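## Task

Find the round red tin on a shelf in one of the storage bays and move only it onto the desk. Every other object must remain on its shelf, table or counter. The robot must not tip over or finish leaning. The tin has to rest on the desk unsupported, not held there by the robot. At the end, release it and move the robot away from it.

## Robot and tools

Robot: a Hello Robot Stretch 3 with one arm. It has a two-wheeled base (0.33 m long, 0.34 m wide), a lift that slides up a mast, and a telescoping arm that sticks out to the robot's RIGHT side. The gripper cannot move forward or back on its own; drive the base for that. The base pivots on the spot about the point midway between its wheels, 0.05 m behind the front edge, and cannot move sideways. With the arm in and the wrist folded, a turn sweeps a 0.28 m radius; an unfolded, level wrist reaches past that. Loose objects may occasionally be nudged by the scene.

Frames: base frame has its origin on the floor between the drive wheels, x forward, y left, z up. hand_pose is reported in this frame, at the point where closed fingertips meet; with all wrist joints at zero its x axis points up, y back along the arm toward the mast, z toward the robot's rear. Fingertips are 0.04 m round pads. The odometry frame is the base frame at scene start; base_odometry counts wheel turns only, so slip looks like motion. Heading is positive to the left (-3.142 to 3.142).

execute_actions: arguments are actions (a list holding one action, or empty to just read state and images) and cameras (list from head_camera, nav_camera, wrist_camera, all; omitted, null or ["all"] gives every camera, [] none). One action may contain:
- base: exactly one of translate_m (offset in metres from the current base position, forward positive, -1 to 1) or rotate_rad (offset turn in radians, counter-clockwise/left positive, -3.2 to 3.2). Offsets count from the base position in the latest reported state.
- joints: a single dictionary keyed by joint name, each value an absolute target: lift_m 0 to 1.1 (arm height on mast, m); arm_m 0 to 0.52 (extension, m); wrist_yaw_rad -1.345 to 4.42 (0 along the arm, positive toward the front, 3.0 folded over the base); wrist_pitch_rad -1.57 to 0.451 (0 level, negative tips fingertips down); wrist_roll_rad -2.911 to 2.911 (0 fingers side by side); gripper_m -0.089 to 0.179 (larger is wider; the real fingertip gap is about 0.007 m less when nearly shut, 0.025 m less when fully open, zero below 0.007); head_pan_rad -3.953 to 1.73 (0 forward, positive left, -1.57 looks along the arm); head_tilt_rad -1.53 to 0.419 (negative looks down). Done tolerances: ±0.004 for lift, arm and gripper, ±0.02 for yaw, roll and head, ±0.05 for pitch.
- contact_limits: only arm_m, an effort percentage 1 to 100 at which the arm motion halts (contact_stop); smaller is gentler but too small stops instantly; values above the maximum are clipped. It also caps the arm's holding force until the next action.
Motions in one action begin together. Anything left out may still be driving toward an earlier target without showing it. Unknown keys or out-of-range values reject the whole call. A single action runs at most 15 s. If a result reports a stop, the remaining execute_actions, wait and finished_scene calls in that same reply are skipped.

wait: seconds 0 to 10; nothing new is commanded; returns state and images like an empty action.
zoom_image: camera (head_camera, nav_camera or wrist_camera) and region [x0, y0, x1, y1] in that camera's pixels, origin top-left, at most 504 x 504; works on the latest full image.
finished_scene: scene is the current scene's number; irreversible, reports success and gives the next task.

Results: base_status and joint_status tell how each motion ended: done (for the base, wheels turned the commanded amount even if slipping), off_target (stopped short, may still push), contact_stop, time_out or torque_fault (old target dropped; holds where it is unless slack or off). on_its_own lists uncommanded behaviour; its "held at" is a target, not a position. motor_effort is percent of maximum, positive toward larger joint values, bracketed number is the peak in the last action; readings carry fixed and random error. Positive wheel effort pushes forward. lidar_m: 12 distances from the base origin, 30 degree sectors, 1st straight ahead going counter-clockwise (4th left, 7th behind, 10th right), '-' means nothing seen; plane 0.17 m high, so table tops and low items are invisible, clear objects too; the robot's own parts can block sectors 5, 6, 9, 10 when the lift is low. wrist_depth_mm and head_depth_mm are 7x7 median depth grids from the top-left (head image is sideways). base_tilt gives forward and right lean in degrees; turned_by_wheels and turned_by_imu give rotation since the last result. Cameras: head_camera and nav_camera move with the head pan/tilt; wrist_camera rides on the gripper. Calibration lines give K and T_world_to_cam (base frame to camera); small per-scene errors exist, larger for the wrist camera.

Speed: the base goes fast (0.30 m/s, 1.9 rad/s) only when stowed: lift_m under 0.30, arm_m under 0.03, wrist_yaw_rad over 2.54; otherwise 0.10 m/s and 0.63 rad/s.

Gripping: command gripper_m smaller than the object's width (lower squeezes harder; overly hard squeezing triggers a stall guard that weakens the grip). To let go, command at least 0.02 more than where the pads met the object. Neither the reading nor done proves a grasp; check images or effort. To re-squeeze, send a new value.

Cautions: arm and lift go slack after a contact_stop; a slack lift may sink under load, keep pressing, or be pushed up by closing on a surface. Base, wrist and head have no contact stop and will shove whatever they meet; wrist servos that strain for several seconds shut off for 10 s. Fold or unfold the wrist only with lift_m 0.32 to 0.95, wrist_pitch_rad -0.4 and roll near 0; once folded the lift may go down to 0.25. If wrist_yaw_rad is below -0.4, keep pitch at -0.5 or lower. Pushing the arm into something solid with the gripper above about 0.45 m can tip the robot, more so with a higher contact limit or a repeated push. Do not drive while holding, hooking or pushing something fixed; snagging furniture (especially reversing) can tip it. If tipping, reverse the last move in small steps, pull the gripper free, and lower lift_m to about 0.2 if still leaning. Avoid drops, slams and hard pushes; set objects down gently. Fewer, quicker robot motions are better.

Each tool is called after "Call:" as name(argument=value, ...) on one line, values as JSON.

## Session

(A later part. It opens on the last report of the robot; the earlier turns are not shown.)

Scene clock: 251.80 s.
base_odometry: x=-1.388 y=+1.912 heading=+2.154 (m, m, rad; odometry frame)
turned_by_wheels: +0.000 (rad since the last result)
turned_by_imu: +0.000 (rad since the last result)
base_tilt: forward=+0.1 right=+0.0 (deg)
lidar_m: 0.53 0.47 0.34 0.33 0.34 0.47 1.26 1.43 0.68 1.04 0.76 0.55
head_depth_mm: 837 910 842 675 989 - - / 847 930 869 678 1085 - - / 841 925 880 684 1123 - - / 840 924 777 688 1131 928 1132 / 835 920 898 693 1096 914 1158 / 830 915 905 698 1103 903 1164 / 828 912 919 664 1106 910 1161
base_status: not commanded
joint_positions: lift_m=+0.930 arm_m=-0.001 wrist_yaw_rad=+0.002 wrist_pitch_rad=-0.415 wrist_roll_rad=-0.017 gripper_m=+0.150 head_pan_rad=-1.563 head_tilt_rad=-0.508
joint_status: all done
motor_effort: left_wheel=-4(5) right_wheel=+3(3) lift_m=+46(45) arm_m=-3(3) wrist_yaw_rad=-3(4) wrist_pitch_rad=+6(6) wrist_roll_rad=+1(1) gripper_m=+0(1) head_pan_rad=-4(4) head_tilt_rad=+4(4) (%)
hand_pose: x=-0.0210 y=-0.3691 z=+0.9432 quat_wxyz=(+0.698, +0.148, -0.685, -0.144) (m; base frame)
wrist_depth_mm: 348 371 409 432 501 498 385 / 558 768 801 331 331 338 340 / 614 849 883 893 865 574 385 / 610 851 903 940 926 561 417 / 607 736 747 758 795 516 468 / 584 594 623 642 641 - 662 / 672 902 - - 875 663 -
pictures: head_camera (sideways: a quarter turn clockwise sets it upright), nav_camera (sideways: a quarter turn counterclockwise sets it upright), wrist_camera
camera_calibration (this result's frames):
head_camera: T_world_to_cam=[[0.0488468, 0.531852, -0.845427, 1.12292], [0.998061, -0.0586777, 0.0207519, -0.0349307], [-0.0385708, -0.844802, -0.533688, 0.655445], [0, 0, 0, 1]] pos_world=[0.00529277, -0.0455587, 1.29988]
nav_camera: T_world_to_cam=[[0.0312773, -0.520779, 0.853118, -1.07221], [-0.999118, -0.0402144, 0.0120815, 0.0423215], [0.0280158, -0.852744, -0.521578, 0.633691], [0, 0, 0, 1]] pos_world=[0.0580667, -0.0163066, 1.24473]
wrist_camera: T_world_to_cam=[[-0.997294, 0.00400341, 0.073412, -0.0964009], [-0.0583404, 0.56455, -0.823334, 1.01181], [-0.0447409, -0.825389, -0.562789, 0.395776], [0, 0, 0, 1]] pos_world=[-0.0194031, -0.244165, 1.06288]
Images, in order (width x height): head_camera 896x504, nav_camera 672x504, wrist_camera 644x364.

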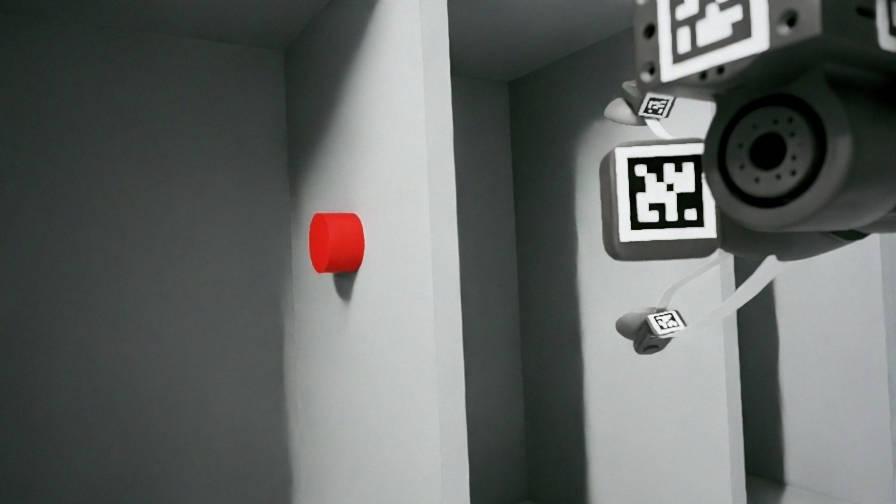

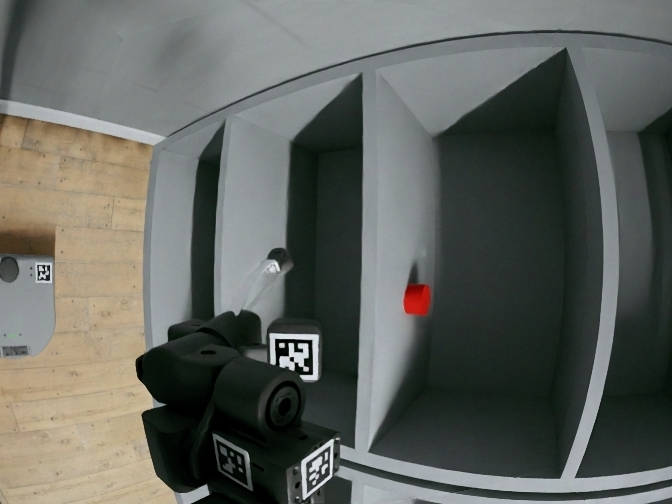

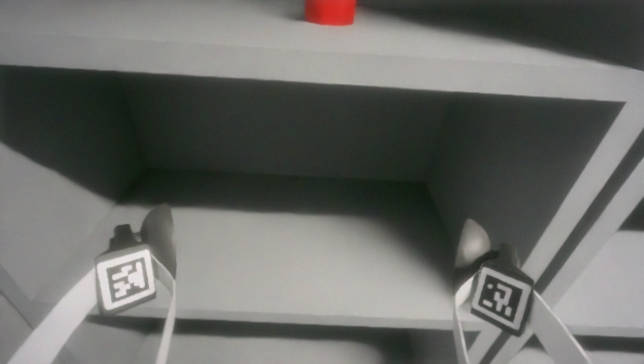

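Call:
execute_actions(actions=[{"joints":{"wrist_pitch_rad":0.0,"lift_m":0.9}}], cameras=["wrist_camera","nav_camera"])

Scene clock: 261.27 s.
base_odometry: x=-1.388 y=+1.912 heading=+2.154 (m, m, rad; odometry frame)
turned_by_wheels: +0.000 (rad since the last result)
turned_by_imu: +0.001 (rad since the last result)
base_tilt: forward=+0.1 right=+0.0 (deg)
lidar_m: 0.53 0.47 0.34 0.33 0.34 0.47 1.27 1.42 0.68 1.04 0.76 0.55
head_depth_mm: 837 907 842 676 990 913 - / 846 928 871 677 1044 918 - / 842 926 879 683 1126 - - / 838 920 778 689 1128 924 1130 / 834 920 897 693 1059 930 1158 / 832 913 905 698 1102 903 1165 / 829 910 916 666 1105 907 1169
base_status: not commanded
joint_positions: lift_m=+0.900 arm_m=-0.001 wrist_yaw_rad=+0.002 wrist_pitch_rad=-0.022 wrist_roll_rad=-0.017 gripper_m=+0.150 head_pan_rad=-1.563 head_tilt_rad=-0.508
joint_status: all done
motor_effort: left_wheel=-5(5) right_wheel=+3(3) lift_m=+36(37) arm_m=-2(3) wrist_yaw_rad=-2(3) wrist_pitch_rad=+8(8) wrist_roll_rad=+1(1) gripper_m=+0(0) head_pan_rad=-4(5) head_tilt_rad=+4(4) (%)
hand_pose: x=-0.0209 y=-0.4000 z=+1.0093 quat_wxyz=(+0.713, +0.009, -0.701, -0.007) (m; base frame)
wrist_depth_mm: 596 749 765 765 746 587 387 / 601 758 760 747 771 574 381 / 596 760 793 785 819 566 380 / 357 354 368 395 427 461 365 / 616 846 865 852 846 363 375 / 601 913 889 912 920 - 390 / 677 761 773 798 820 579 400
pictures: nav_camera (sideways: a quarter turn counterclockwise sets it upright), wrist_camera
camera_calibration (this result's frames):
nav_camera: T_world_to_cam=[[0.0312774, -0.520779, 0.853119, -1.07221], [-0.999118, -0.0402145, 0.0120815, 0.0423215], [0.0280159, -0.852744, -0.521577, 0.63369], [0, 0, 0, 1]] pos_world=[0.0580667, -0.0163066, 1.24473]
wrist_camera: T_world_to_cam=[[-0.997353, 0.0316114, 0.0654737, -0.0819909], [-0.0576196, 0.205542, -0.976951, 1.09516], [-0.0443404, -0.978138, -0.203176, -0.0165705], [0, 0, 0, 1]] pos_world=[-0.0194059, -0.238718, 1.07192]
Images, in order (width x height): nav_camera 672x504, wrist_camera 644x364.

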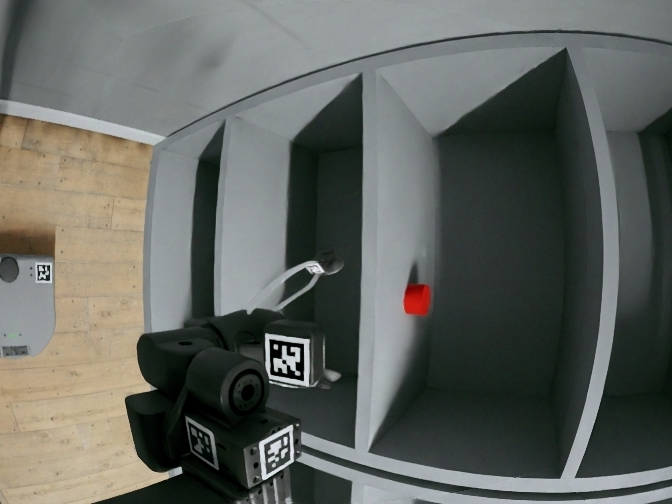

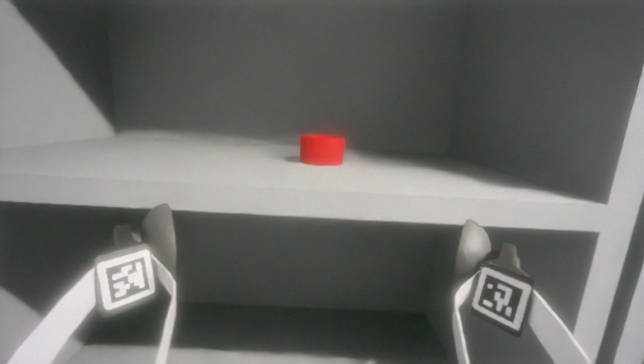

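Call:
execute_actions(actions=[{"joints":{"lift_m":0.925}}], cameras=[])

Call:
execute_actions(actions=[{"joints":{"arm_m":0.2}}])

Scene clock: 267.43 s.
base_odometry: x=-1.388 y=+1.912 heading=+2.154 (m, m, rad; odometry frame)
turned_by_wheels: +0.000 (rad since the last result)
turned_by_imu: +0.001 (rad since the last result)
base_tilt: forward=+0.1 right=+0.0 (deg)
lidar_m: 0.53 0.47 0.34 0.33 0.34 0.47 1.27 1.42 0.69 1.04 0.75 0.55
head_depth_mm: 837 907 844 676 989 - - / 846 931 872 677 1064 - - / 842 926 880 685 1173 - - / 838 925 777 689 1132 938 1142 / 834 920 894 695 1062 929 1162 / 831 914 906 698 1098 906 1162 / 831 912 913 667 1108 911 1163
base_status: not commanded
joint_positions: lift_m=+0.925 arm_m=-0.001 wrist_yaw_rad=+0.002 wrist_pitch_rad=-0.020 wrist_roll_rad=-0.017 gripper_m=+0.150 head_pan_rad=-1.563 head_tilt_rad=-0.508
joint_status: all done
motor_effort: left_wheel=-5(5) right_wheel=+3(3) lift_m=+46(49) arm_m=-2(3) wrist_yaw_rad=-2(2) wrist_pitch_rad=+8(9) wrist_roll_rad=+1(1) gripper_m=+1(0) head_pan_rad=-4(4) head_tilt_rad=+4(3) (%)
hand_pose: x=-0.0209 y=-0.4000 z=+1.0343 quat_wxyz=(+0.713, +0.008, -0.701, -0.007) (m; base frame)
wrist_depth_mm: 592 752 753 738 750 590 382 / 615 761 762 775 778 578 380 / 597 786 793 792 785 565 376 / 423 448 476 514 553 520 378 / 564 357 865 365 367 369 376 / 606 900 914 915 897 - 394 / 668 792 827 843 791 574 401
pictures: none
No camera images: the call's "cameras" was empty. Leave "cameras" out to get every camera's image.

Scene clock: 270.17 s.
base_odometry: x=-1.388 y=+1.912 heading=+2.154 (m, m, rad; odometry frame)
turned_by_wheels: +0.000 (rad since the last result)
turned_by_imu: +0.000 (rad since the last result)
base_tilt: forward=+0.0 right=+0.0 (deg)
lidar_m: 0.53 0.47 0.34 0.33 0.34 0.47 1.26 1.43 0.69 1.04 0.76 0.55
head_depth_mm: 837 907 844 - - 925 1100 / 846 932 874 - 1004 920 1149 / 842 929 883 - 1013 920 1152 / 840 921 891 - 1057 923 1151 / 836 921 898 1161 1094 932 1161 / 831 912 906 699 1102 902 1162 / 831 911 917 667 1100 907 1162
base_status: not commanded
joint_positions: lift_m=+0.925 arm_m=+0.200 wrist_yaw_rad=+0.001 wrist_pitch_rad=-0.020 wrist_roll_rad=-0.017 gripper_m=+0.150 head_pan_rad=-1.563 head_tilt_rad=-0.507
joint_status: all done
motor_effort: left_wheel=-5(4) right_wheel=+3(3) lift_m=+46(46) arm_m=+4(4) wrist_yaw_rad=-1(2) wrist_pitch_rad=+8(8) wrist_roll_rad=+1(1) gripper_m=+1(0) head_pan_rad=-4(5) head_tilt_rad=+4(4) (%)
hand_pose: x=-0.0212 y=-0.6003 z=+1.0343 quat_wxyz=(+0.713, +0.008, -0.701, -0.007) (m; base frame)
wrist_depth_mm: 552 546 553 555 556 549 380 / 567 570 565 578 577 581 379 / 590 593 604 599 595 559 372 / 418 447 474 353 571 516 376 / 258 283 278 292 305 349 325 / 195 182 195 202 207 - 221 / 160 161 162 163 164 164 168
pictures: head_camera (sideways: a quarter turn clockwise sets it upright), nav_camera (sideways: a quarter turn counterclockwise sets it upright), wrist_camera
camera_calibration (this result's frames):
head_camera: T_world_to_cam=[[0.0489339, 0.531667, -0.845538, 1.12307], [0.998052, -0.0588343, 0.0207658, -0.0349488], [-0.0387062, -0.844907, -0.533511, 0.655215], [0, 0, 0, 1]] pos_world=[0.00528542, -0.045559, 1.29989]
nav_camera: T_world_to_cam=[[0.0311919, -0.520605, 0.853227, -1.07235], [-0.999125, -0.0400507, 0.0120883, 0.0423127], [0.0278791, -0.852857, -0.521399, 0.633459], [0, 0, 0, 1]] pos_world=[0.0580641, -0.0163269, 1.24473]
wrist_camera: T_world_to_cam=[[-0.997321, 0.0327012, 0.0654263, -0.0768486], [-0.0574128, 0.20422, -0.97724, 1.16031], [-0.0453183, -0.978379, -0.201795, -0.209059], [0, 0, 0, 1]] pos_world=[-0.0195004, -0.438983, 1.09674]
Images, in order (width x height): head_camera 896x504, nav_camera 672x504, wrist_camera 644x364.

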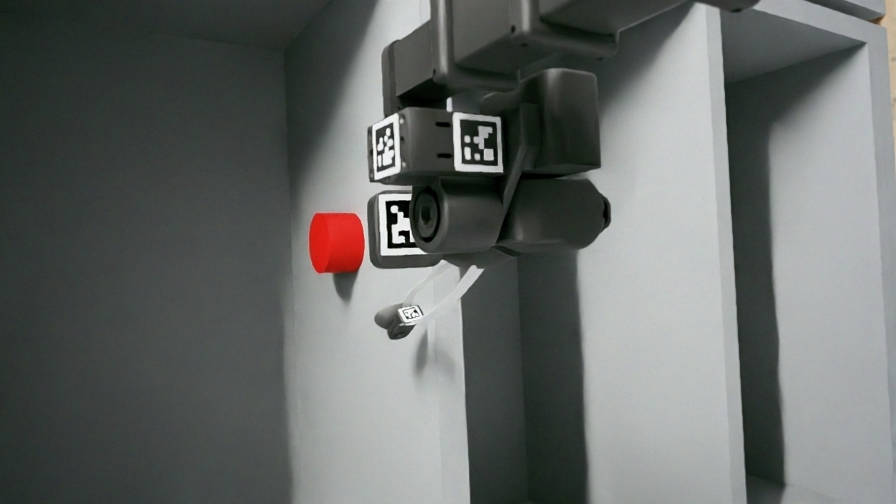

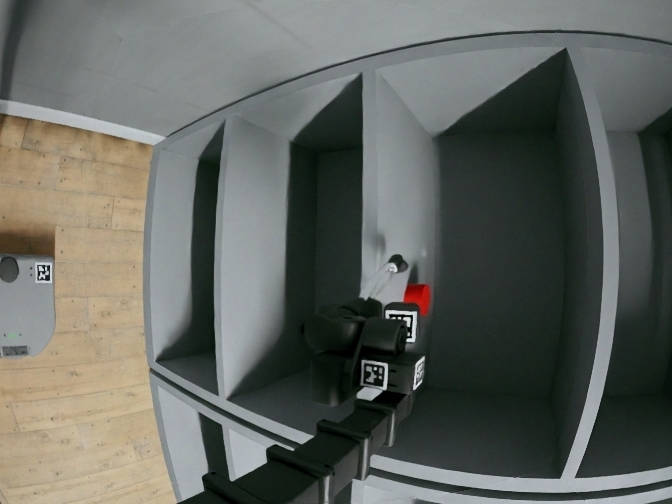

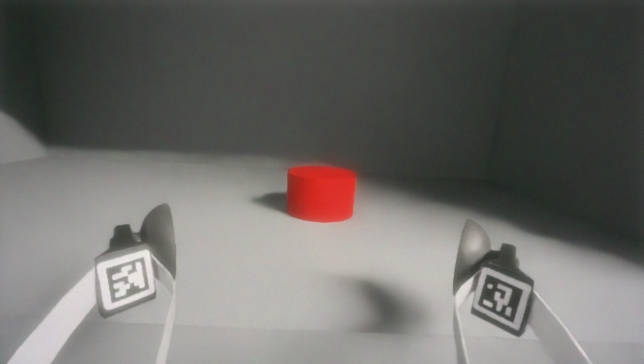

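Call:
execute_actions(actions=[{"joints":{"arm_m":0.4,"lift_m":0.912}}], cameras=["wrist_camera","head_camera"])

Scene clock: 279.10 s.
base_odometry: x=-1.388 y=+1.912 heading=+2.154 (m, m, rad; odometry frame)
turned_by_wheels: +0.000 (rad since the last result)
turned_by_imu: -0.022 (rad since the last result)
base_tilt: forward=+0.1 right=+0.0 (deg)
lidar_m: 0.54 0.48 0.35 0.33 0.34 0.46 1.16 1.42 0.68 1.04 0.76 0.56
head_depth_mm: 825 856 824 - - 919 1079 / 853 935 995 1188 1089 923 1148 / 842 928 990 1186 1093 924 1155 / 840 920 981 1174 1096 929 1157 / 833 918 918 668 1106 905 1161 / 831 906 922 669 1113 910 1164 / 823 905 934 675 1114 914 1165
base_status: not commanded
joint_positions: lift_m=+0.923 arm_m=+0.400 wrist_yaw_rad=+0.000 wrist_pitch_rad=+0.005 wrist_roll_rad=-0.017 gripper_m=+0.150 head_pan_rad=-1.564 head_tilt_rad=-0.502
joint_status: lift_m contact_stop (moved -0.001 of -0.013); the others done
on_its_own: lift_m is slack since a contact_stop, until your next command for it (your +0.912 is given up)
motor_effort: left_wheel=+2(18) right_wheel=-2(3) lift_m=+40(38) arm_m=+4(23) wrist_yaw_rad=-2(5) wrist_pitch_rad=-2(51) wrist_roll_rad=+1(6) gripper_m=+0(0) head_pan_rad=-3(5) head_tilt_rad=+1(4) (%)
hand_pose: x=-0.0214 y=-0.8009 z=+1.0392 quat_wxyz=(+0.713, -0.001, -0.701, +0.001) (m; base frame)
wrist_depth_mm: 361 363 366 370 373 382 345 / 373 374 379 383 383 394 345 / 382 385 389 395 399 401 342 / 390 398 397 412 410 416 344 / 279 307 294 313 328 379 321 / 206 191 123 134 220 - 236 / 148 155 118 125 166 163 176
pictures: head_camera (sideways: a quarter turn clockwise sets it upright), wrist_camera
camera_calibration (this result's frames):
head_camera: T_world_to_cam=[[0.0494811, 0.526697, -0.848612, 1.12707], [0.997994, -0.0596772, 0.0211522, -0.0354516], [-0.0395019, -0.847956, -0.528593, 0.648822], [0, 0, 0, 1]] pos_world=[0.00524146, -0.045569, 1.30016]
wrist_camera: T_world_to_cam=[[-0.997304, 0.0351094, 0.0644409, -0.067859], [-0.0571176, 0.179959, -0.982014, 1.19158], [-0.0460747, -0.983047, -0.177469, -0.433372], [0, 0, 0, 1]] pos_world=[-0.0195836, -0.638077, 1.09761]
Images, in order (width x height): head_camera 896x504, wrist_camera 644x364.

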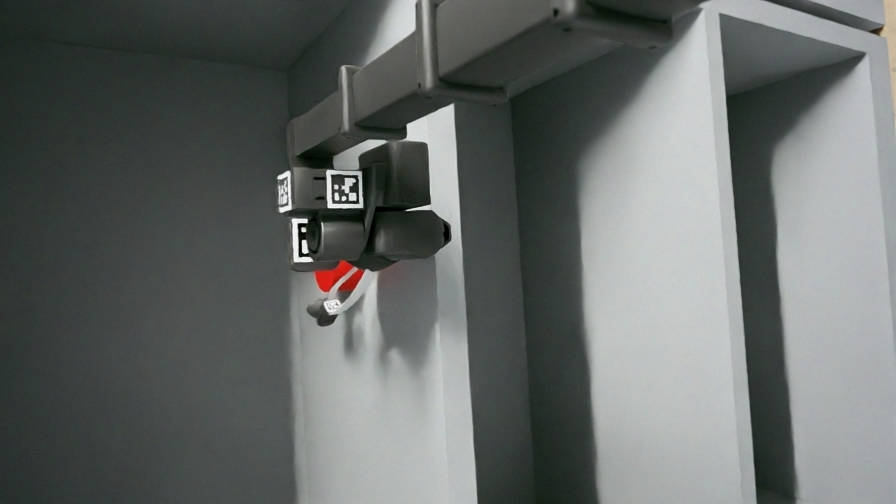

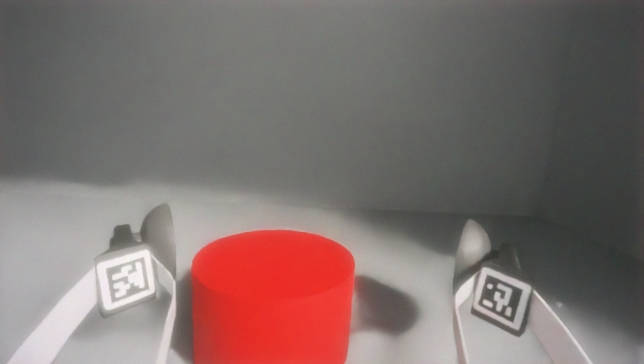

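Call:
execute_actions(actions=[{"joints":{"lift_m":0.93,"wrist_pitch_rad":-0.15}}], cameras=["wrist_camera"])

Call:
execute_actions(actions=[{"joints":{"gripper_m":0.05}}], cameras=["wrist_camera"])

Call:
execute_actions(actions=[{"joints":{"lift_m":0.96}}], cameras=["wrist_camera","head_camera"])

Scene clock: 285.77 s.
base_odometry: x=-1.388 y=+1.912 heading=+2.154 (m, m, rad; odometry frame)
turned_by_wheels: +0.000 (rad since the last result)
turned_by_imu: +0.001 (rad since the last result)
base_tilt: forward=+0.1 right=+0.0 (deg)
lidar_m: 0.54 0.49 0.35 0.33 0.34 0.46 1.16 1.42 0.68 1.04 0.76 0.56
head_depth_mm: 825 858 823 - 1013 920 1073 / 851 935 991 1185 1087 923 1150 / 844 929 - 1183 1093 927 1155 / 841 922 979 1164 1098 931 1158 / 834 917 941 669 1103 905 1164 / 831 906 927 669 1112 913 1169 / 826 905 933 674 1113 911 1172
base_status: not commanded
joint_positions: lift_m=+0.930 arm_m=+0.400 wrist_yaw_rad=+0.000 wrist_pitch_rad=-0.089 wrist_roll_rad=-0.017 gripper_m=+0.150 head_pan_rad=-1.564 head_tilt_rad=-0.502
joint_status: wrist_pitch_rad off_target (ended at -0.089, target -0.150); the others done
on_its_own: wrist_pitch_rad is at rest, and its effort (-25) is outside its rest range (-20 to +32)
motor_effort: left_wheel=+2(2) right_wheel=-1(2) lift_m=+28(43) arm_m=+0(4) wrist_yaw_rad=+0(0) wrist_pitch_rad=-25(26) wrist_roll_rad=+1(1) gripper_m=+1(1) head_pan_rad=-3(4) head_tilt_rad=+1(1) (%)
hand_pose: x=-0.0214 y=-0.7981 z=+1.0224 quat_wxyz=(+0.713, +0.032, -0.700, -0.031) (m; base frame)
wrist_depth_mm: 347 354 356 360 366 365 346 / 364 367 375 379 382 387 344 / 379 395 386 389 397 405 341 / 341 357 376 399 410 415 341 / 226 247 144 148 262 294 284 / 178 165 117 122 189 - 200 / 133 139 124 131 147 145 155
pictures: wrist_camera
camera_calibration (this result's frames):
wrist_camera: T_world_to_cam=[[-0.997299, 0.0290803, 0.0674533, -0.0748042], [-0.0570997, 0.270764, -0.960951, 1.2255], [-0.0462087, -0.962207, -0.268372, -0.32396], [0, 0, 0, 1]] pos_world=[-0.019596, -0.641362, 1.09575]
Images, in order (width x height): wrist_camera 644x364.

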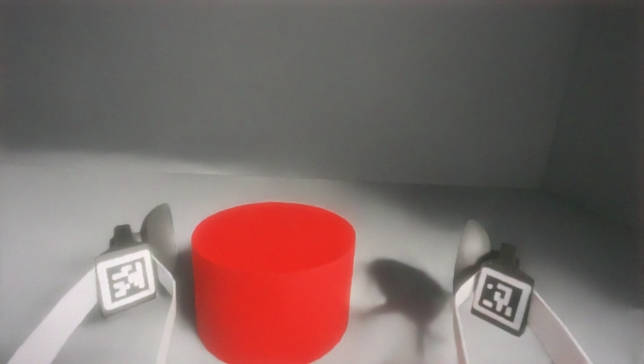

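Scene clock: 287.27 s.
base_odometry: x=-1.388 y=+1.912 heading=+2.154 (m, m, rad; odometry frame)
turned_by_wheels: +0.000 (rad since the last result)
turned_by_imu: +0.000 (rad since the last result)
base_tilt: forward=+0.0 right=+0.0 (deg)
lidar_m: 0.54 0.48 0.35 0.33 0.34 0.46 1.16 1.42 0.68 1.04 0.76 0.56
head_depth_mm: 822 854 825 - 1013 916 1076 / 850 938 991 1189 1087 922 1153 / 845 929 - 1181 1094 925 1159 / 841 924 980 1169 1098 928 1159 / 833 916 913 668 1109 905 1161 / 828 910 922 670 1113 907 1169 / 823 904 934 676 1115 910 1170
base_status: not commanded
joint_positions: lift_m=+0.930 arm_m=+0.400 wrist_yaw_rad=+0.000 wrist_pitch_rad=-0.089 wrist_roll_rad=-0.017 gripper_m=+0.051 head_pan_rad=-1.564 head_tilt_rad=-0.502
joint_status: all done
on_its_own: wrist_pitch_rad is at rest, and its effort (-25) is outside its rest range (-20 to +32)
motor_effort: left_wheel=+2(2) right_wheel=-1(1) lift_m=+28(28) arm_m=+0(0) wrist_yaw_rad=+0(0) wrist_pitch_rad=-25(25) wrist_roll_rad=+1(1) gripper_m=-18(100) head_pan_rad=-4(3) head_tilt_rad=+1(1) (%)
hand_pose: x=-0.0214 y=-0.7981 z=+1.0223 quat_wxyz=(+0.713, +0.032, -0.700, -0.032) (m; base frame)
wrist_depth_mm: 351 356 359 361 363 363 346 / 369 374 373 375 380 380 346 / 380 384 386 399 400 401 343 / 341 358 372 398 408 407 340 / 226 234 153 146 265 272 285 / 171 173 125 116 126 194 199 / 136 139 135 122 143 152 154
pictures: wrist_camera
camera_calibration (this result's frames):
wrist_camera: T_world_to_cam=[[-0.997299, 0.0290427, 0.0674701, -0.0748428], [-0.0570996, 0.271312, -0.960796, 1.22566], [-0.0462096, -0.962053, -0.26892, -0.323308], [0, 0, 0, 1]] pos_world=[-0.0195961, -0.6414, 1.09571]
Images, in order (width x height): wrist_camera 644x364.

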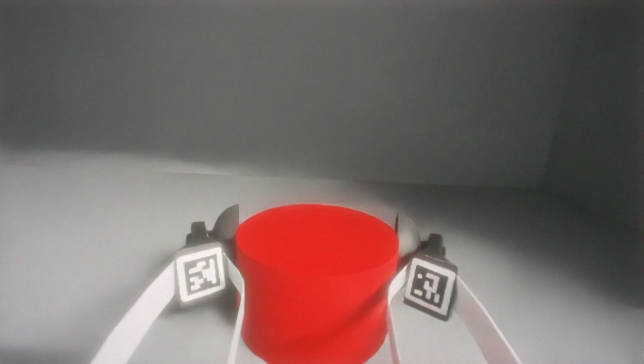

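Scene clock: 288.33 s.
base_odometry: x=-1.388 y=+1.912 heading=+2.154 (m, m, rad; odometry frame)
turned_by_wheels: +0.000 (rad since the last result)
turned_by_imu: +0.000 (rad since the last result)
base_tilt: forward=+0.0 right=+0.0 (deg)
lidar_m: 0.54 0.48 0.35 0.33 0.34 0.46 1.16 1.42 0.68 1.04 0.76 0.56
head_depth_mm: 824 856 837 - 975 914 1071 / 850 933 - 1120 1086 922 1150 / 843 925 - 690 1090 920 1151 / 838 919 - 1168 1095 930 1161 / 834 911 913 666 1104 907 1159 / 831 908 923 670 1107 908 1165 / 825 902 931 675 1112 912 1169
base_status: not commanded
joint_positions: lift_m=+0.960 arm_m=+0.400 wrist_yaw_rad=+0.000 wrist_pitch_rad=-0.174 wrist_roll_rad=-0.017 gripper_m=+0.051 head_pan_rad=-1.564 head_tilt_rad=-0.502
joint_status: all done
on_its_own: wrist_pitch_rad moved -0.085 to your old target -0.150
motor_effort: left_wheel=+1(2) right_wheel=-1(1) lift_m=+47(45) arm_m=+0(0) wrist_yaw_rad=+0(1) wrist_pitch_rad=+10(25) wrist_roll_rad=+1(1) gripper_m=-16(17) head_pan_rad=-4(3) head_tilt_rad=+1(1) (%)
hand_pose: x=-0.0214 y=-0.7932 z=+1.0304 quat_wxyz=(+0.711, +0.062, -0.698, -0.061) (m; base frame)
wrist_depth_mm: 348 348 350 359 353 360 351 / 367 372 372 376 376 375 346 / 384 391 391 400 404 408 340 / 315 325 339 351 368 388 341 / 226 230 154 147 258 264 275 / 177 181 125 116 126 201 205 / 145 148 143 121 152 161 164
pictures: head_camera (sideways: a quarter turn clockwise sets it upright), wrist_camera
camera_calibration (this result's frames):
head_camera: T_world_to_cam=[[0.0494809, 0.526697, -0.848612, 1.12707], [0.997994, -0.0596769, 0.0211522, -0.0354516], [-0.0395017, -0.847956, -0.528593, 0.648822], [0, 0, 0, 1]] pos_world=[0.00524147, -0.045569, 1.30016]
wrist_camera: T_world_to_cam=[[-0.997297, 0.0232161, 0.0697076, -0.0824594], [-0.057121, 0.351717, -0.934362, 1.26869], [-0.0462096, -0.935818, -0.349441, -0.212661], [0, 0, 0, 1]] pos_world=[-0.0195948, -0.643317, 1.11685]
Images, in order (width x height): head_camera 896x504, wrist_camera 644x364.

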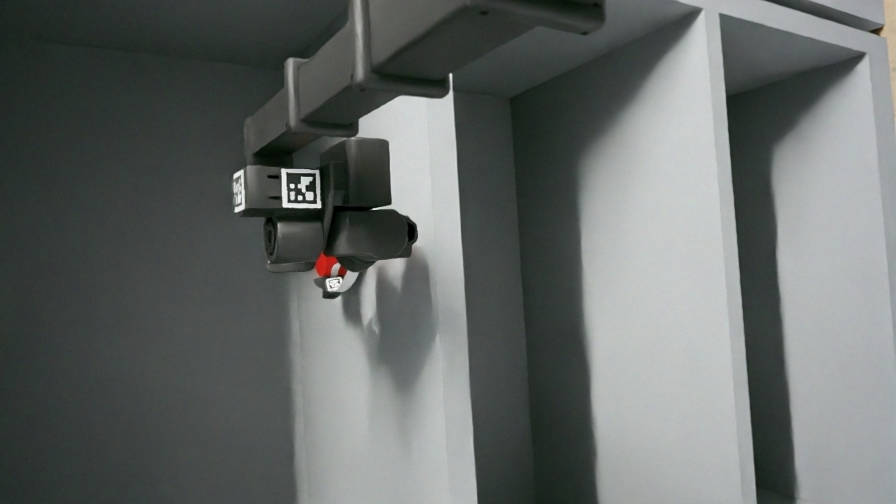

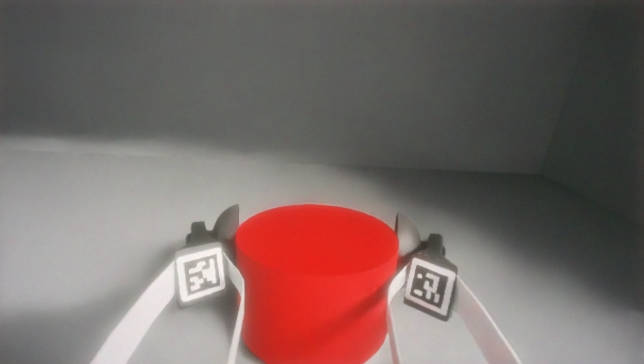

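Call:
execute_actions(actions=[{"joints":{"lift_m":1.0,"wrist_pitch_rad":0.0}}], cameras=[])

Call:
execute_actions(actions=[{"joints":{"arm_m":0.0}}], cameras=["wrist_camera"])

Call:
execute_actions(actions=[{"base":{"translate_m":-1.0},"joints":{"head_pan_rad":-2.6,"head_tilt_rad":-0.6}}], cameras=["nav_camera"])

Scene clock: 300.10 s.
base_odometry: x=-1.388 y=+1.912 heading=+2.154 (m, m, rad; odometry frame)
turned_by_wheels: +0.000 (rad since the last result)
turned_by_imu: +0.001 (rad since the last result)
base_tilt: forward=+0.1 right=+0.0 (deg)
lidar_m: 0.54 0.49 0.35 0.33 0.34 0.45 1.16 1.42 0.68 1.04 0.76 0.56
head_depth_mm: 824 849 - 864 939 915 1073 / 850 922 803 688 1089 921 1150 / 846 904 778 691 1094 928 1155 / 840 908 766 696 1095 931 1164 / 835 914 912 667 1098 904 1161 / 830 910 921 669 1106 909 1163 / 822 902 933 675 1115 911 1168
base_status: not commanded
joint_positions: lift_m=+1.000 arm_m=+0.400 wrist_yaw_rad=+0.000 wrist_pitch_rad=-0.030 wrist_roll_rad=-0.017 gripper_m=+0.051 head_pan_rad=-1.564 head_tilt_rad=-0.502
joint_status: all done
motor_effort: left_wheel=+1(2) right_wheel=-1(1) lift_m=+47(51) arm_m=+0(0) wrist_yaw_rad=-1(1) wrist_pitch_rad=+12(13) wrist_roll_rad=+1(1) gripper_m=-17(17) head_pan_rad=-4(3) head_tilt_rad=+1(1) (%)
hand_pose: x=-0.0214 y=-0.8004 z=+1.1069 quat_wxyz=(+0.713, +0.011, -0.701, -0.011) (m; base frame)
wrist_depth_mm: 355 360 362 365 371 375 350 / 370 373 376 381 386 388 346 / 380 390 388 394 394 400 342 / 399 403 411 415 411 418 341 / 406 405 153 147 429 433 335 / 306 315 125 116 126 353 320 / 240 248 235 121 252 272 276
pictures: none
No camera images: the call's "cameras" was empty. Leave "cameras" out to get every camera's image.

Scene clock: 304.23 s.
base_odometry: x=-1.388 y=+1.912 heading=+2.154 (m, m, rad; odometry frame)
turned_by_wheels: +0.000 (rad since the last result)
turned_by_imu: +0.001 (rad since the last result)
base_tilt: forward=+0.0 right=+0.0 (deg)
lidar_m: 0.54 0.48 0.35 0.33 0.34 0.46 1.17 1.42 0.68 1.04 0.76 0.56
head_depth_mm: 822 857 821 648 - - - / 849 934 885 688 - - - / 844 930 896 - - - - / 841 921 907 535 - 932 1157 / 834 915 914 702 1101 903 1159 / 829 911 923 671 1109 906 1172 / 823 901 932 676 1119 910 1168
base_status: not commanded
joint_positions: lift_m=+1.000 arm_m=+0.000 wrist_yaw_rad=+0.000 wrist_pitch_rad=-0.029 wrist_roll_rad=-0.017 gripper_m=+0.051 head_pan_rad=-1.564 head_tilt_rad=-0.502
joint_status: all done
motor_effort: left_wheel=+1(1) right_wheel=-1(1) lift_m=+47(47) arm_m=-4(7) wrist_yaw_rad=+0(0) wrist_pitch_rad=+12(12) wrist_roll_rad=+1(1) gripper_m=-17(17) head_pan_rad=-4(4) head_tilt_rad=+1(1) (%)
hand_pose: x=-0.0214 y=-0.4007 z=+1.1069 quat_wxyz=(+0.713, +0.011, -0.701, -0.011) (m; base frame)
wrist_depth_mm: 620 742 730 758 762 545 359 / 636 768 763 781 785 529 357 / 633 806 796 802 790 528 372 / 602 738 764 837 774 521 370 / 427 445 154 147 510 476 386 / 587 370 124 116 126 394 397 / 645 845 829 122 823 469 413
pictures: wrist_camera
camera_calibration (this result's frames):
wrist_camera: T_world_to_cam=[[-0.997302, 0.0329062, 0.0656145, -0.0884596], [-0.0571287, 0.213328, -0.975309, 1.19201], [-0.0460912, -0.976426, -0.210873, 0.0116886], [0, 0, 0, 1]] pos_world=[-0.0195842, -0.239965, 1.17085]
Images, in order (width x height): wrist_camera 644x364.

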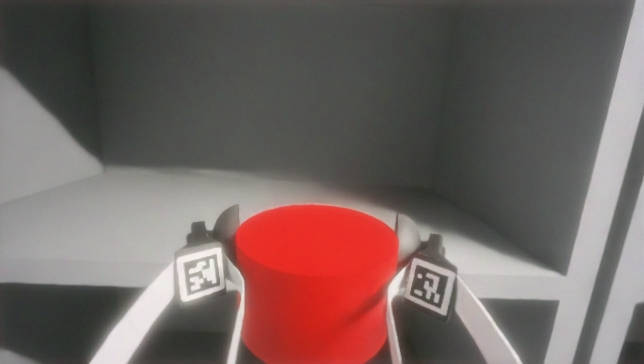

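Scene clock: 315.17 s.
base_odometry: x=-0.837 y=+1.077 heading=+2.154 (m, m, rad; odometry frame)
turned_by_wheels: +0.000 (rad since the last result)
turned_by_imu: -0.004 (rad since the last result)
base_tilt: forward=+0.0 right=+0.0 (deg)
lidar_m: 1.34 0.44 0.31 0.30 0.31 0.41 2.20 1.60 0.69 1.01 0.83 0.84
head_depth_mm: 1782 1963 2192 2133 - - - / 1873 2051 2310 2214 - - 1116 / 1963 2166 2447 2272 - - 1152 / 1964 2169 2444 2360 - - 1178 / 1660 1812 1976 - - - 1182 / 1425 1536 1656 - - - 1143 / 1255 1333 1415 - - - -
base_status: done
joint_positions: lift_m=+1.000 arm_m=+0.000 wrist_yaw_rad=+0.000 wrist_pitch_rad=-0.029 wrist_roll_rad=-0.017 gripper_m=+0.051 head_pan_rad=-2.593 head_tilt_rad=-0.592
joint_status: all done
motor_effort: left_wheel=+4(8) right_wheel=-2(5) lift_m=+46(47) arm_m=-4(4) wrist_yaw_rad=+0(1) wrist_pitch_rad=+12(12) wrist_roll_rad=+1(1) gripper_m=-16(16) head_pan_rad=-4(52) head_tilt_rad=-3(17) (%)
hand_pose: x=-0.0214 y=-0.4007 z=+1.1069 quat_wxyz=(+0.713, +0.011, -0.701, -0.011) (m; base frame)
wrist_depth_mm: 711 771 774 761 746 440 803 / 719 779 821 804 792 427 837 / 742 830 843 838 799 425 911 / 656 715 793 845 716 445 963 / 424 446 153 147 510 443 970 / 723 902 125 116 125 436 - / 758 883 849 121 655 - -
pictures: nav_camera (sideways: a quarter turn counterclockwise sets it upright)
camera_calibration (this result's frames):
nav_camera: T_world_to_cam=[[-0.49049, -0.331726, 0.80584, -1.00738], [-0.549674, 0.835328, 0.0092947, 0.0432092], [-0.676223, -0.43839, -0.592061, 0.729687], [0, 0, 0, 1]] pos_world=[0.0230704, -0.0503815, 1.24341]
Images, in order (width x height): nav_camera 672x504.

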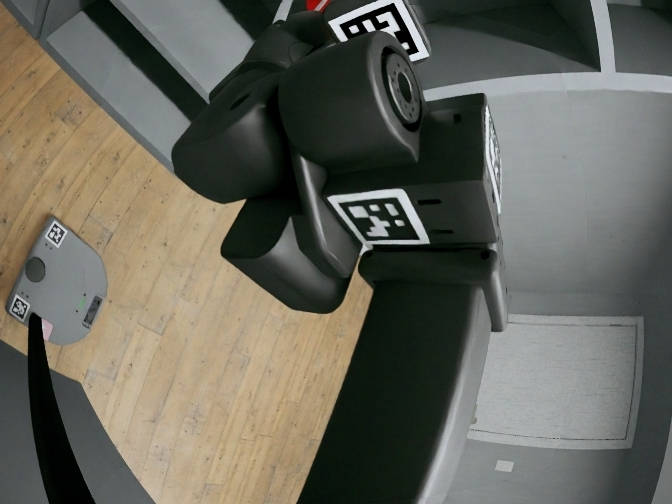

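Call:
execute_actions(actions=[{"base":{"translate_m":-1.0}}], cameras=[])

Call:
execute_actions(actions=[{"base":{"translate_m":-0.3},"joints":{"head_pan_rad":0.0,"head_tilt_rad":-0.5}}], cameras=[])

Call:
execute_actions(actions=[{"base":{"rotate_rad":1.75},"joints":{"lift_m":0.9,"wrist_yaw_rad":1.5}}], cameras=["nav_camera","wrist_camera"])

Scene clock: 331.70 s.
base_odometry: x=-0.286 y=+0.242 heading=+2.154 (m, m, rad; odometry frame)
turned_by_wheels: +0.000 (rad since the last result)
turned_by_imu: -0.003 (rad since the last result)
base_tilt: forward=+0.0 right=+0.0 (deg)
lidar_m: 1.19 0.72 0.91 3.21 1.83 1.30 1.21 1.25 1.18 1.12 0.99 0.94
head_depth_mm: 972 1071 1191 1334 - - - / 1018 1120 1261 1408 - - 1111 / 1064 1187 1336 1481 - - 1140 / 1117 1253 1413 1558 - - 1177 / 1170 1313 1501 - - - 1180 / 1238 1412 1604 - - - 1143 / 1286 1392 1477 - - - -
base_status: done
joint_positions: lift_m=+1.000 arm_m=+0.000 wrist_yaw_rad=+0.000 wrist_pitch_rad=-0.029 wrist_roll_rad=-0.017 gripper_m=+0.051 head_pan_rad=-2.593 head_tilt_rad=-0.593
joint_status: not commanded
motor_effort: left_wheel=+4(6) right_wheel=-2(6) lift_m=+47(46) arm_m=-4(4) wrist_yaw_rad=+0(0) wrist_pitch_rad=+12(12) wrist_roll_rad=+1(1) gripper_m=-17(17) head_pan_rad=-4(5) head_tilt_rad=-3(4) (%)
hand_pose: x=-0.0214 y=-0.4007 z=+1.1069 quat_wxyz=(+0.713, +0.011, -0.701, -0.011) (m; base frame)
wrist_depth_mm: 817 810 823 837 858 866 868 / 810 860 846 857 872 901 878 / 860 896 880 891 901 926 962 / 892 903 898 911 954 955 975 / 879 930 153 146 963 - - / 926 981 125 116 126 - - / 952 - - 121 - - -
pictures: none
No camera images: the call's "cameras" was empty. Leave "cameras" out to get every camera's image.

Scene clock: 335.67 s.
base_odometry: x=-0.121 y=-0.008 heading=+2.154 (m, m, rad; odometry frame)
turned_by_wheels: +0.000 (rad since the last result)
turned_by_imu: -0.001 (rad since the last result)
base_tilt: forward=+0.1 right=+0.0 (deg)
lidar_m: 1.14 1.00 1.89 2.28 1.39 0.98 0.91 0.94 1.19 1.14 1.17 1.18
head_depth_mm: 1577 1682 1860 2069 1759 1457 1211 / 2321 2505 2508 2185 1829 1460 1219 / 2343 2590 2877 2453 1843 1463 1221 / 2336 2544 2860 2453 1849 1469 1225 / 2325 2539 2825 2450 1849 1491 1228 / 2009 1806 1640 1484 1370 1400 1230 / 1044 982 951 1041 1171 1341 1236
base_status: done
joint_positions: lift_m=+1.000 arm_m=+0.000 wrist_yaw_rad=+0.000 wrist_pitch_rad=-0.029 wrist_roll_rad=-0.017 gripper_m=+0.051 head_pan_rad=-0.007 head_tilt_rad=-0.507
joint_status: all done
motor_effort: left_wheel=+4(6) right_wheel=-2(6) lift_m=+47(47) arm_m=-4(4) wrist_yaw_rad=-1(1) wrist_pitch_rad=+12(12) wrist_roll_rad=+1(1) gripper_m=-16(17) head_pan_rad=+2(51) head_tilt_rad=+4(16) (%)
hand_pose: x=-0.0214 y=-0.4007 z=+1.1069 quat_wxyz=(+0.713, +0.011, -0.701, -0.011) (m; base frame)
wrist_depth_mm: 813 821 826 836 844 849 870 / 846 850 865 901 883 896 905 / 869 896 904 928 900 924 940 / 901 904 923 940 972 957 971 / 939 951 154 146 949 - 985 / 955 - 125 116 126 - 979 / - - - 121 - - 961
pictures: none
No camera images: the call's "cameras" was empty. Leave "cameras" out to get every camera's image.

Scene clock: 339.40 s.
base_odometry: x=-0.121 y=-0.008 heading=-2.379 (m, m, rad; odometry frame)
turned_by_wheels: +1.750 (rad since the last result)
turned_by_imu: +1.722 (rad since the last result)
base_tilt: forward=+0.0 right=+0.0 (deg)
lidar_m: 2.06 1.18 0.94 0.90 0.99 1.15 1.14 1.22 1.18 1.00 1.05 1.89
head_depth_mm: 2950 3188 3315 2419 1809 1493 1190 / 2919 3249 3097 2422 1833 1455 1227 / 2935 3241 3444 2414 1833 1472 1219 / 2977 3145 3186 2458 1830 1476 1224 / 3022 3188 2146 2287 1840 1479 1229 / 2735 2648 2486 2481 1855 1486 1232 / 2047 2066 1994 2090 1865 1480 1237
base_status: done
joint_positions: lift_m=+0.900 arm_m=+0.000 wrist_yaw_rad=+1.498 wrist_pitch_rad=-0.029 wrist_roll_rad=-0.017 gripper_m=+0.051 head_pan_rad=-0.007 head_tilt_rad=-0.507
joint_status: all done
motor_effort: left_wheel=-4(10) right_wheel=+3(7) lift_m=+38(38) arm_m=-4(4) wrist_yaw_rad=+1(7) wrist_pitch_rad=+12(12) wrist_roll_rad=+1(1) gripper_m=-15(17) head_pan_rad=+3(4) head_tilt_rad=+4(4) (%)
hand_pose: x=+0.2334 y=-0.1638 z=+1.0073 quat_wxyz=(+0.529, +0.485, -0.506, +0.478) (m; base frame)
wrist_depth_mm: - - - - - - - / - - - - - - - / - - - - - - - / - - - - - - - / - - 154 147 - - - / - - 125 116 126 - - / - - - 121 - - -
pictures: nav_camera (sideways: a quarter turn counterclockwise sets it upright), wrist_camera
camera_calibration (this result's frames):
nav_camera: T_world_to_cam=[[0.521012, 0.0234933, 0.853226, -1.07534], [0.025278, -0.999607, 0.0120882, 0.036064], [0.853175, 0.0152697, -0.521402, 0.628428], [0, 0, 0, 1]] pos_world=[0.0231931, 0.0517171, 1.24473]
wrist_camera: T_world_to_cam=[[-0.105138, -0.992292, 0.0655979, -0.211753], [-0.21649, -0.0415431, -0.975401, 1.05441], [0.970607, -0.116753, -0.210454, 0.136872], [0, 0, 0, 1]] pos_world=[0.0731585, -0.150337, 1.07117]
Images, in order (width x height): nav_camera 672x504, wrist_camera 644x364.

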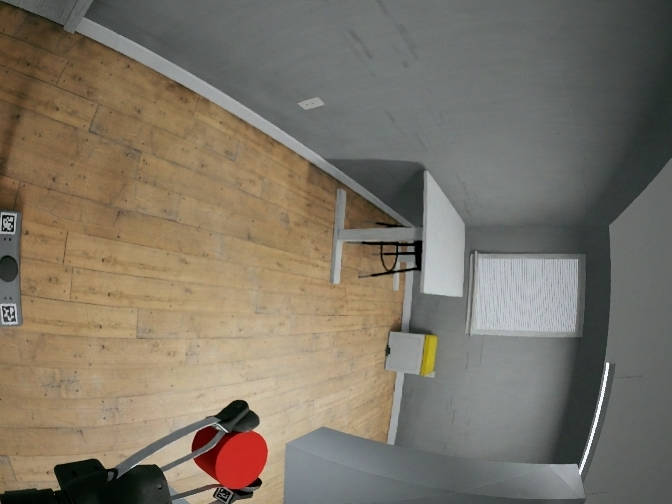

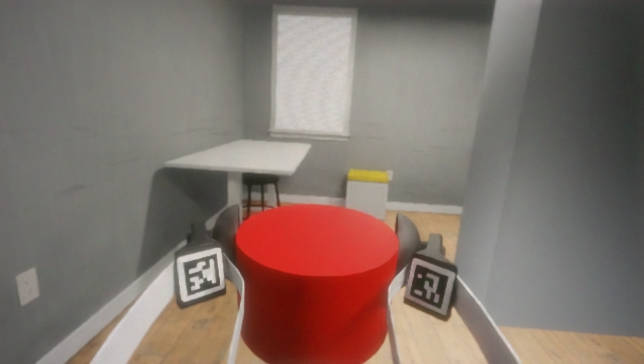

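Call:
execute_actions(actions=[{"base":{"rotate_rad":-0.05}}], cameras=[])

Call:
execute_actions(actions=[{"base":{"translate_m":1.0}}], cameras=[])

Call:
execute_actions(actions=[{"base":{"translate_m":1.0},"joints":{"head_tilt_rad":-0.8}}])

Scene clock: 346.73 s.
base_odometry: x=-0.121 y=-0.008 heading=-2.429 (m, m, rad; odometry frame)
turned_by_wheels: -0.050 (rad since the last result)
turned_by_imu: -0.048 (rad since the last result)
base_tilt: forward=+0.0 right=+0.0 (deg)
lidar_m: 2.06 1.22 0.95 0.90 0.97 1.16 1.14 1.21 1.18 1.00 1.03 1.89
head_depth_mm: 2931 3240 3427 2404 1818 1498 1191 / 2959 3265 3147 2425 1827 1458 1220 / 2973 3254 3179 2434 1832 1461 1222 / 2990 3177 3337 2431 1845 1470 1225 / 3017 3137 2432 2293 1846 1485 1226 / 2980 3019 2158 2297 1858 1480 1234 / 2341 2358 2203 2254 1872 1498 1240
base_status: done
joint_positions: lift_m=+0.900 arm_m=+0.000 wrist_yaw_rad=+1.499 wrist_pitch_rad=-0.029 wrist_roll_rad=-0.017 gripper_m=+0.051 head_pan_rad=-0.007 head_tilt_rad=-0.507
joint_status: not commanded
motor_effort: left_wheel=+3(6) right_wheel=-3(3) lift_m=+38(37) arm_m=-4(4) wrist_yaw_rad=+2(3) wrist_pitch_rad=+12(12) wrist_roll_rad=+1(1) gripper_m=-16(16) head_pan_rad=+4(4) head_tilt_rad=+4(4) (%)
hand_pose: x=+0.2334 y=-0.1638 z=+1.0073 quat_wxyz=(+0.529, +0.485, -0.506, +0.478) (m; base frame)
wrist_depth_mm: - - - - - - - / - - - - - - - / - - - - - - - / - - - - - - - / - - 154 147 - - - / - - 124 116 126 - - / - - - 121 - - -
pictures: none
No camera images: the call's "cameras" was empty. Leave "cameras" out to get every camera's image.

Scene clock: 357.73 s.
base_odometry: x=-0.878 y=-0.662 heading=-2.429 (m, m, rad; odometry frame)
turned_by_wheels: +0.000 (rad since the last result)
turned_by_imu: +0.008 (rad since the last result)
base_tilt: forward=+0.1 right=+0.0 (deg)
lidar_m: 1.08 1.07 0.86 0.85 0.90 1.33 2.13 1.97 1.10 1.82 1.22 2.26
head_depth_mm: 2129 2347 2483 2322 1814 1489 1189 / 2121 2360 2510 2341 1814 1468 1220 / 2152 2368 2611 2446 1834 1474 1220 / 2141 2361 1786 1219 1820 1458 1227 / 2172 2380 1678 1165 1840 1463 1227 / 2170 2376 1700 1172 1359 1446 1232 / 2121 2092 1714 1184 1802 1475 1238
base_status: done
joint_positions: lift_m=+0.900 arm_m=+0.000 wrist_yaw_rad=+1.499 wrist_pitch_rad=-0.029 wrist_roll_rad=-0.017 gripper_m=+0.051 head_pan_rad=-0.007 head_tilt_rad=-0.507
joint_status: not commanded
motor_effort: left_wheel=+2(11) right_wheel=-2(2) lift_m=+37(37) arm_m=-3(4) wrist_yaw_rad=+2(2) wrist_pitch_rad=+12(12) wrist_roll_rad=+1(1) gripper_m=-18(16) head_pan_rad=+4(4) head_tilt_rad=+4(4) (%)
hand_pose: x=+0.2334 y=-0.1638 z=+1.0073 quat_wxyz=(+0.529, +0.485, -0.506, +0.478) (m; base frame)
wrist_depth_mm: - - - - - - - / - - - - - - - / - - - - - - - / - - - - - - - / 972 - 154 146 - - - / - - 125 116 126 - - / - - - 121 - - -
pictures: none
No camera images: the call's "cameras" was empty. Leave "cameras" out to get every camera's image.

Scene clock: 368.70 s.
base_odometry: x=-1.634 y=-1.316 heading=-2.428 (m, m, rad; odometry frame)
turned_by_wheels: +0.001 (rad since the last result)
turned_by_imu: -0.054 (rad since the last result)
base_tilt: forward=-0.1 right=+0.0 (deg)
lidar_m: 0.50 0.42 0.29 0.29 0.79 1.11 3.07 1.69 1.18 1.14 2.32 1.36
head_depth_mm: 1445 1631 1508 1661 325 1252 1094 / 1399 1664 1861 1703 1432 1247 1103 / 1401 1663 1926 1722 1413 1209 504 / 1408 1319 963 760 640 552 487 / 1401 1216 935 759 640 553 487 / 1403 1216 937 761 643 556 487 / 1402 1213 941 761 644 555 488
base_status: translate_m off_target (by the wheels' count: +0.9998 of +1.0000)
joint_positions: lift_m=+0.900 arm_m=+0.000 wrist_yaw_rad=+1.500 wrist_pitch_rad=-0.027 wrist_roll_rad=-0.017 gripper_m=+0.051 head_pan_rad=-0.006 head_tilt_rad=-0.796
joint_status: all done
on_its_own: left_wheel is at rest, and its effort (+64) is outside its rest range (-18 to +18); right_wheel is at rest, and its effort (+19) is outside its rest range (-18 to +18)
motor_effort: left_wheel=+64(100) right_wheel=+19(100) lift_m=+42(43) arm_m=-3(3) wrist_yaw_rad=+0(5) wrist_pitch_rad=+11(12) wrist_roll_rad=+1(1) gripper_m=-16(17) head_pan_rad=+3(4) head_tilt_rad=-2(29) (%)
hand_pose: x=+0.2335 y=-0.1634 z=+1.0076 quat_wxyz=(+0.529, +0.485, -0.506, +0.479) (m; base frame)
wrist_depth_mm: - - - - - - - / - - - - - - - / - - - - - - - / - - - - - - - / 829 879 153 147 - - - / 605 623 125 116 126 - - / 475 494 476 121 - - -
pictures: head_camera (sideways: a quarter turn clockwise sets it upright), nav_camera (sideways: a quarter turn counterclockwise sets it upright), wrist_camera
camera_calibration (this result's frames):
head_camera: T_world_to_cam=[[-0.74964, 0.0575171, -0.659342, 0.885248], [0.0756565, 0.997133, 0.000966304, -0.00354128], [0.657508, -0.0491591, -0.751843, 0.934969], [0, 0, 0, 1]] pos_world=[0.0491358, -0.00142353, 1.28663]
nav_camera: T_world_to_cam=[[0.742297, 0.0227371, 0.669685, -0.83745], [0.028466, -0.999592, 0.00238552, 0.048679], [0.669466, 0.0172925, -0.742641, 0.91734], [0, 0, 0, 1]] pos_world=[0.00612294, 0.0518372, 1.24197]
wrist_camera: T_world_to_cam=[[-0.103877, -0.992428, 0.0655479, -0.21162], [-0.214959, -0.0419449, -0.975722, 1.05457], [0.971083, -0.115445, -0.208974, 0.135509], [0, 0, 0, 1]] pos_world=[0.0731164, -0.15014, 1.07116]
Images, in order (width x height): head_camera 896x504, nav_camera 672x504, wrist_camera 644x364.

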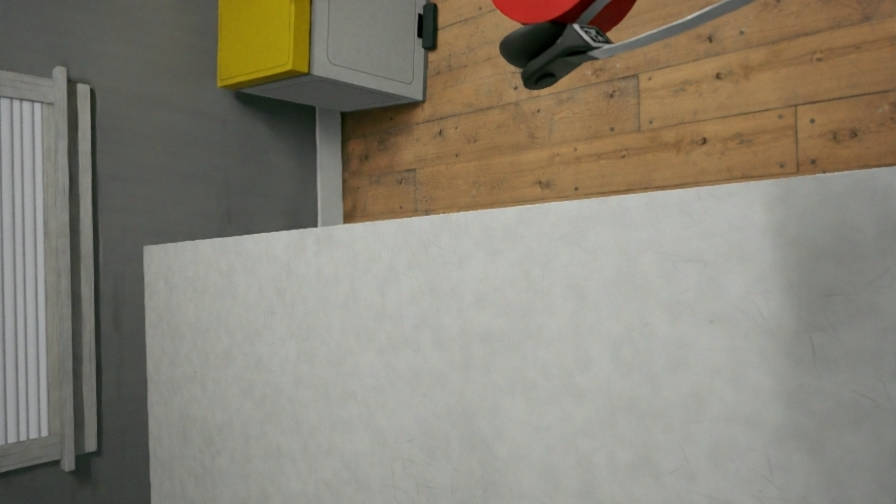

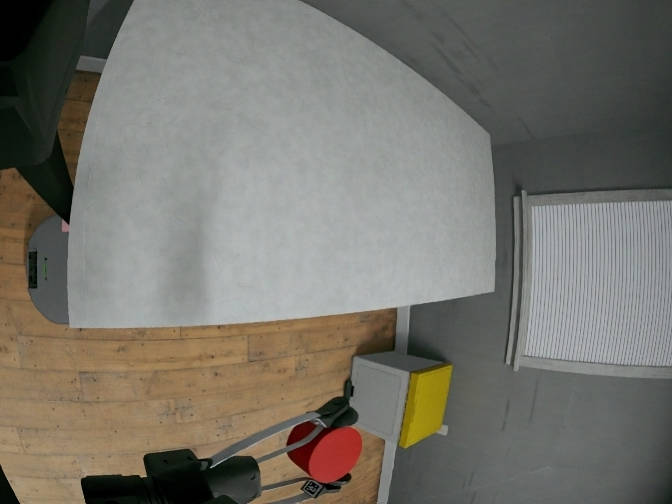

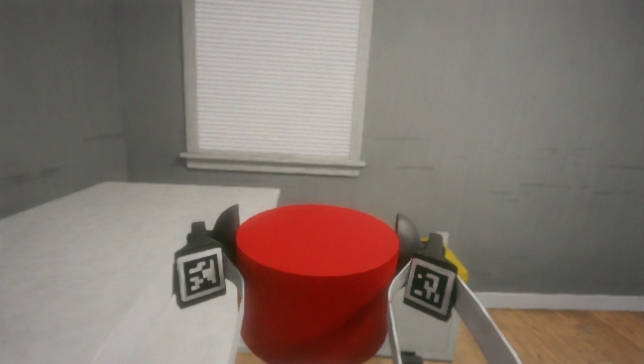

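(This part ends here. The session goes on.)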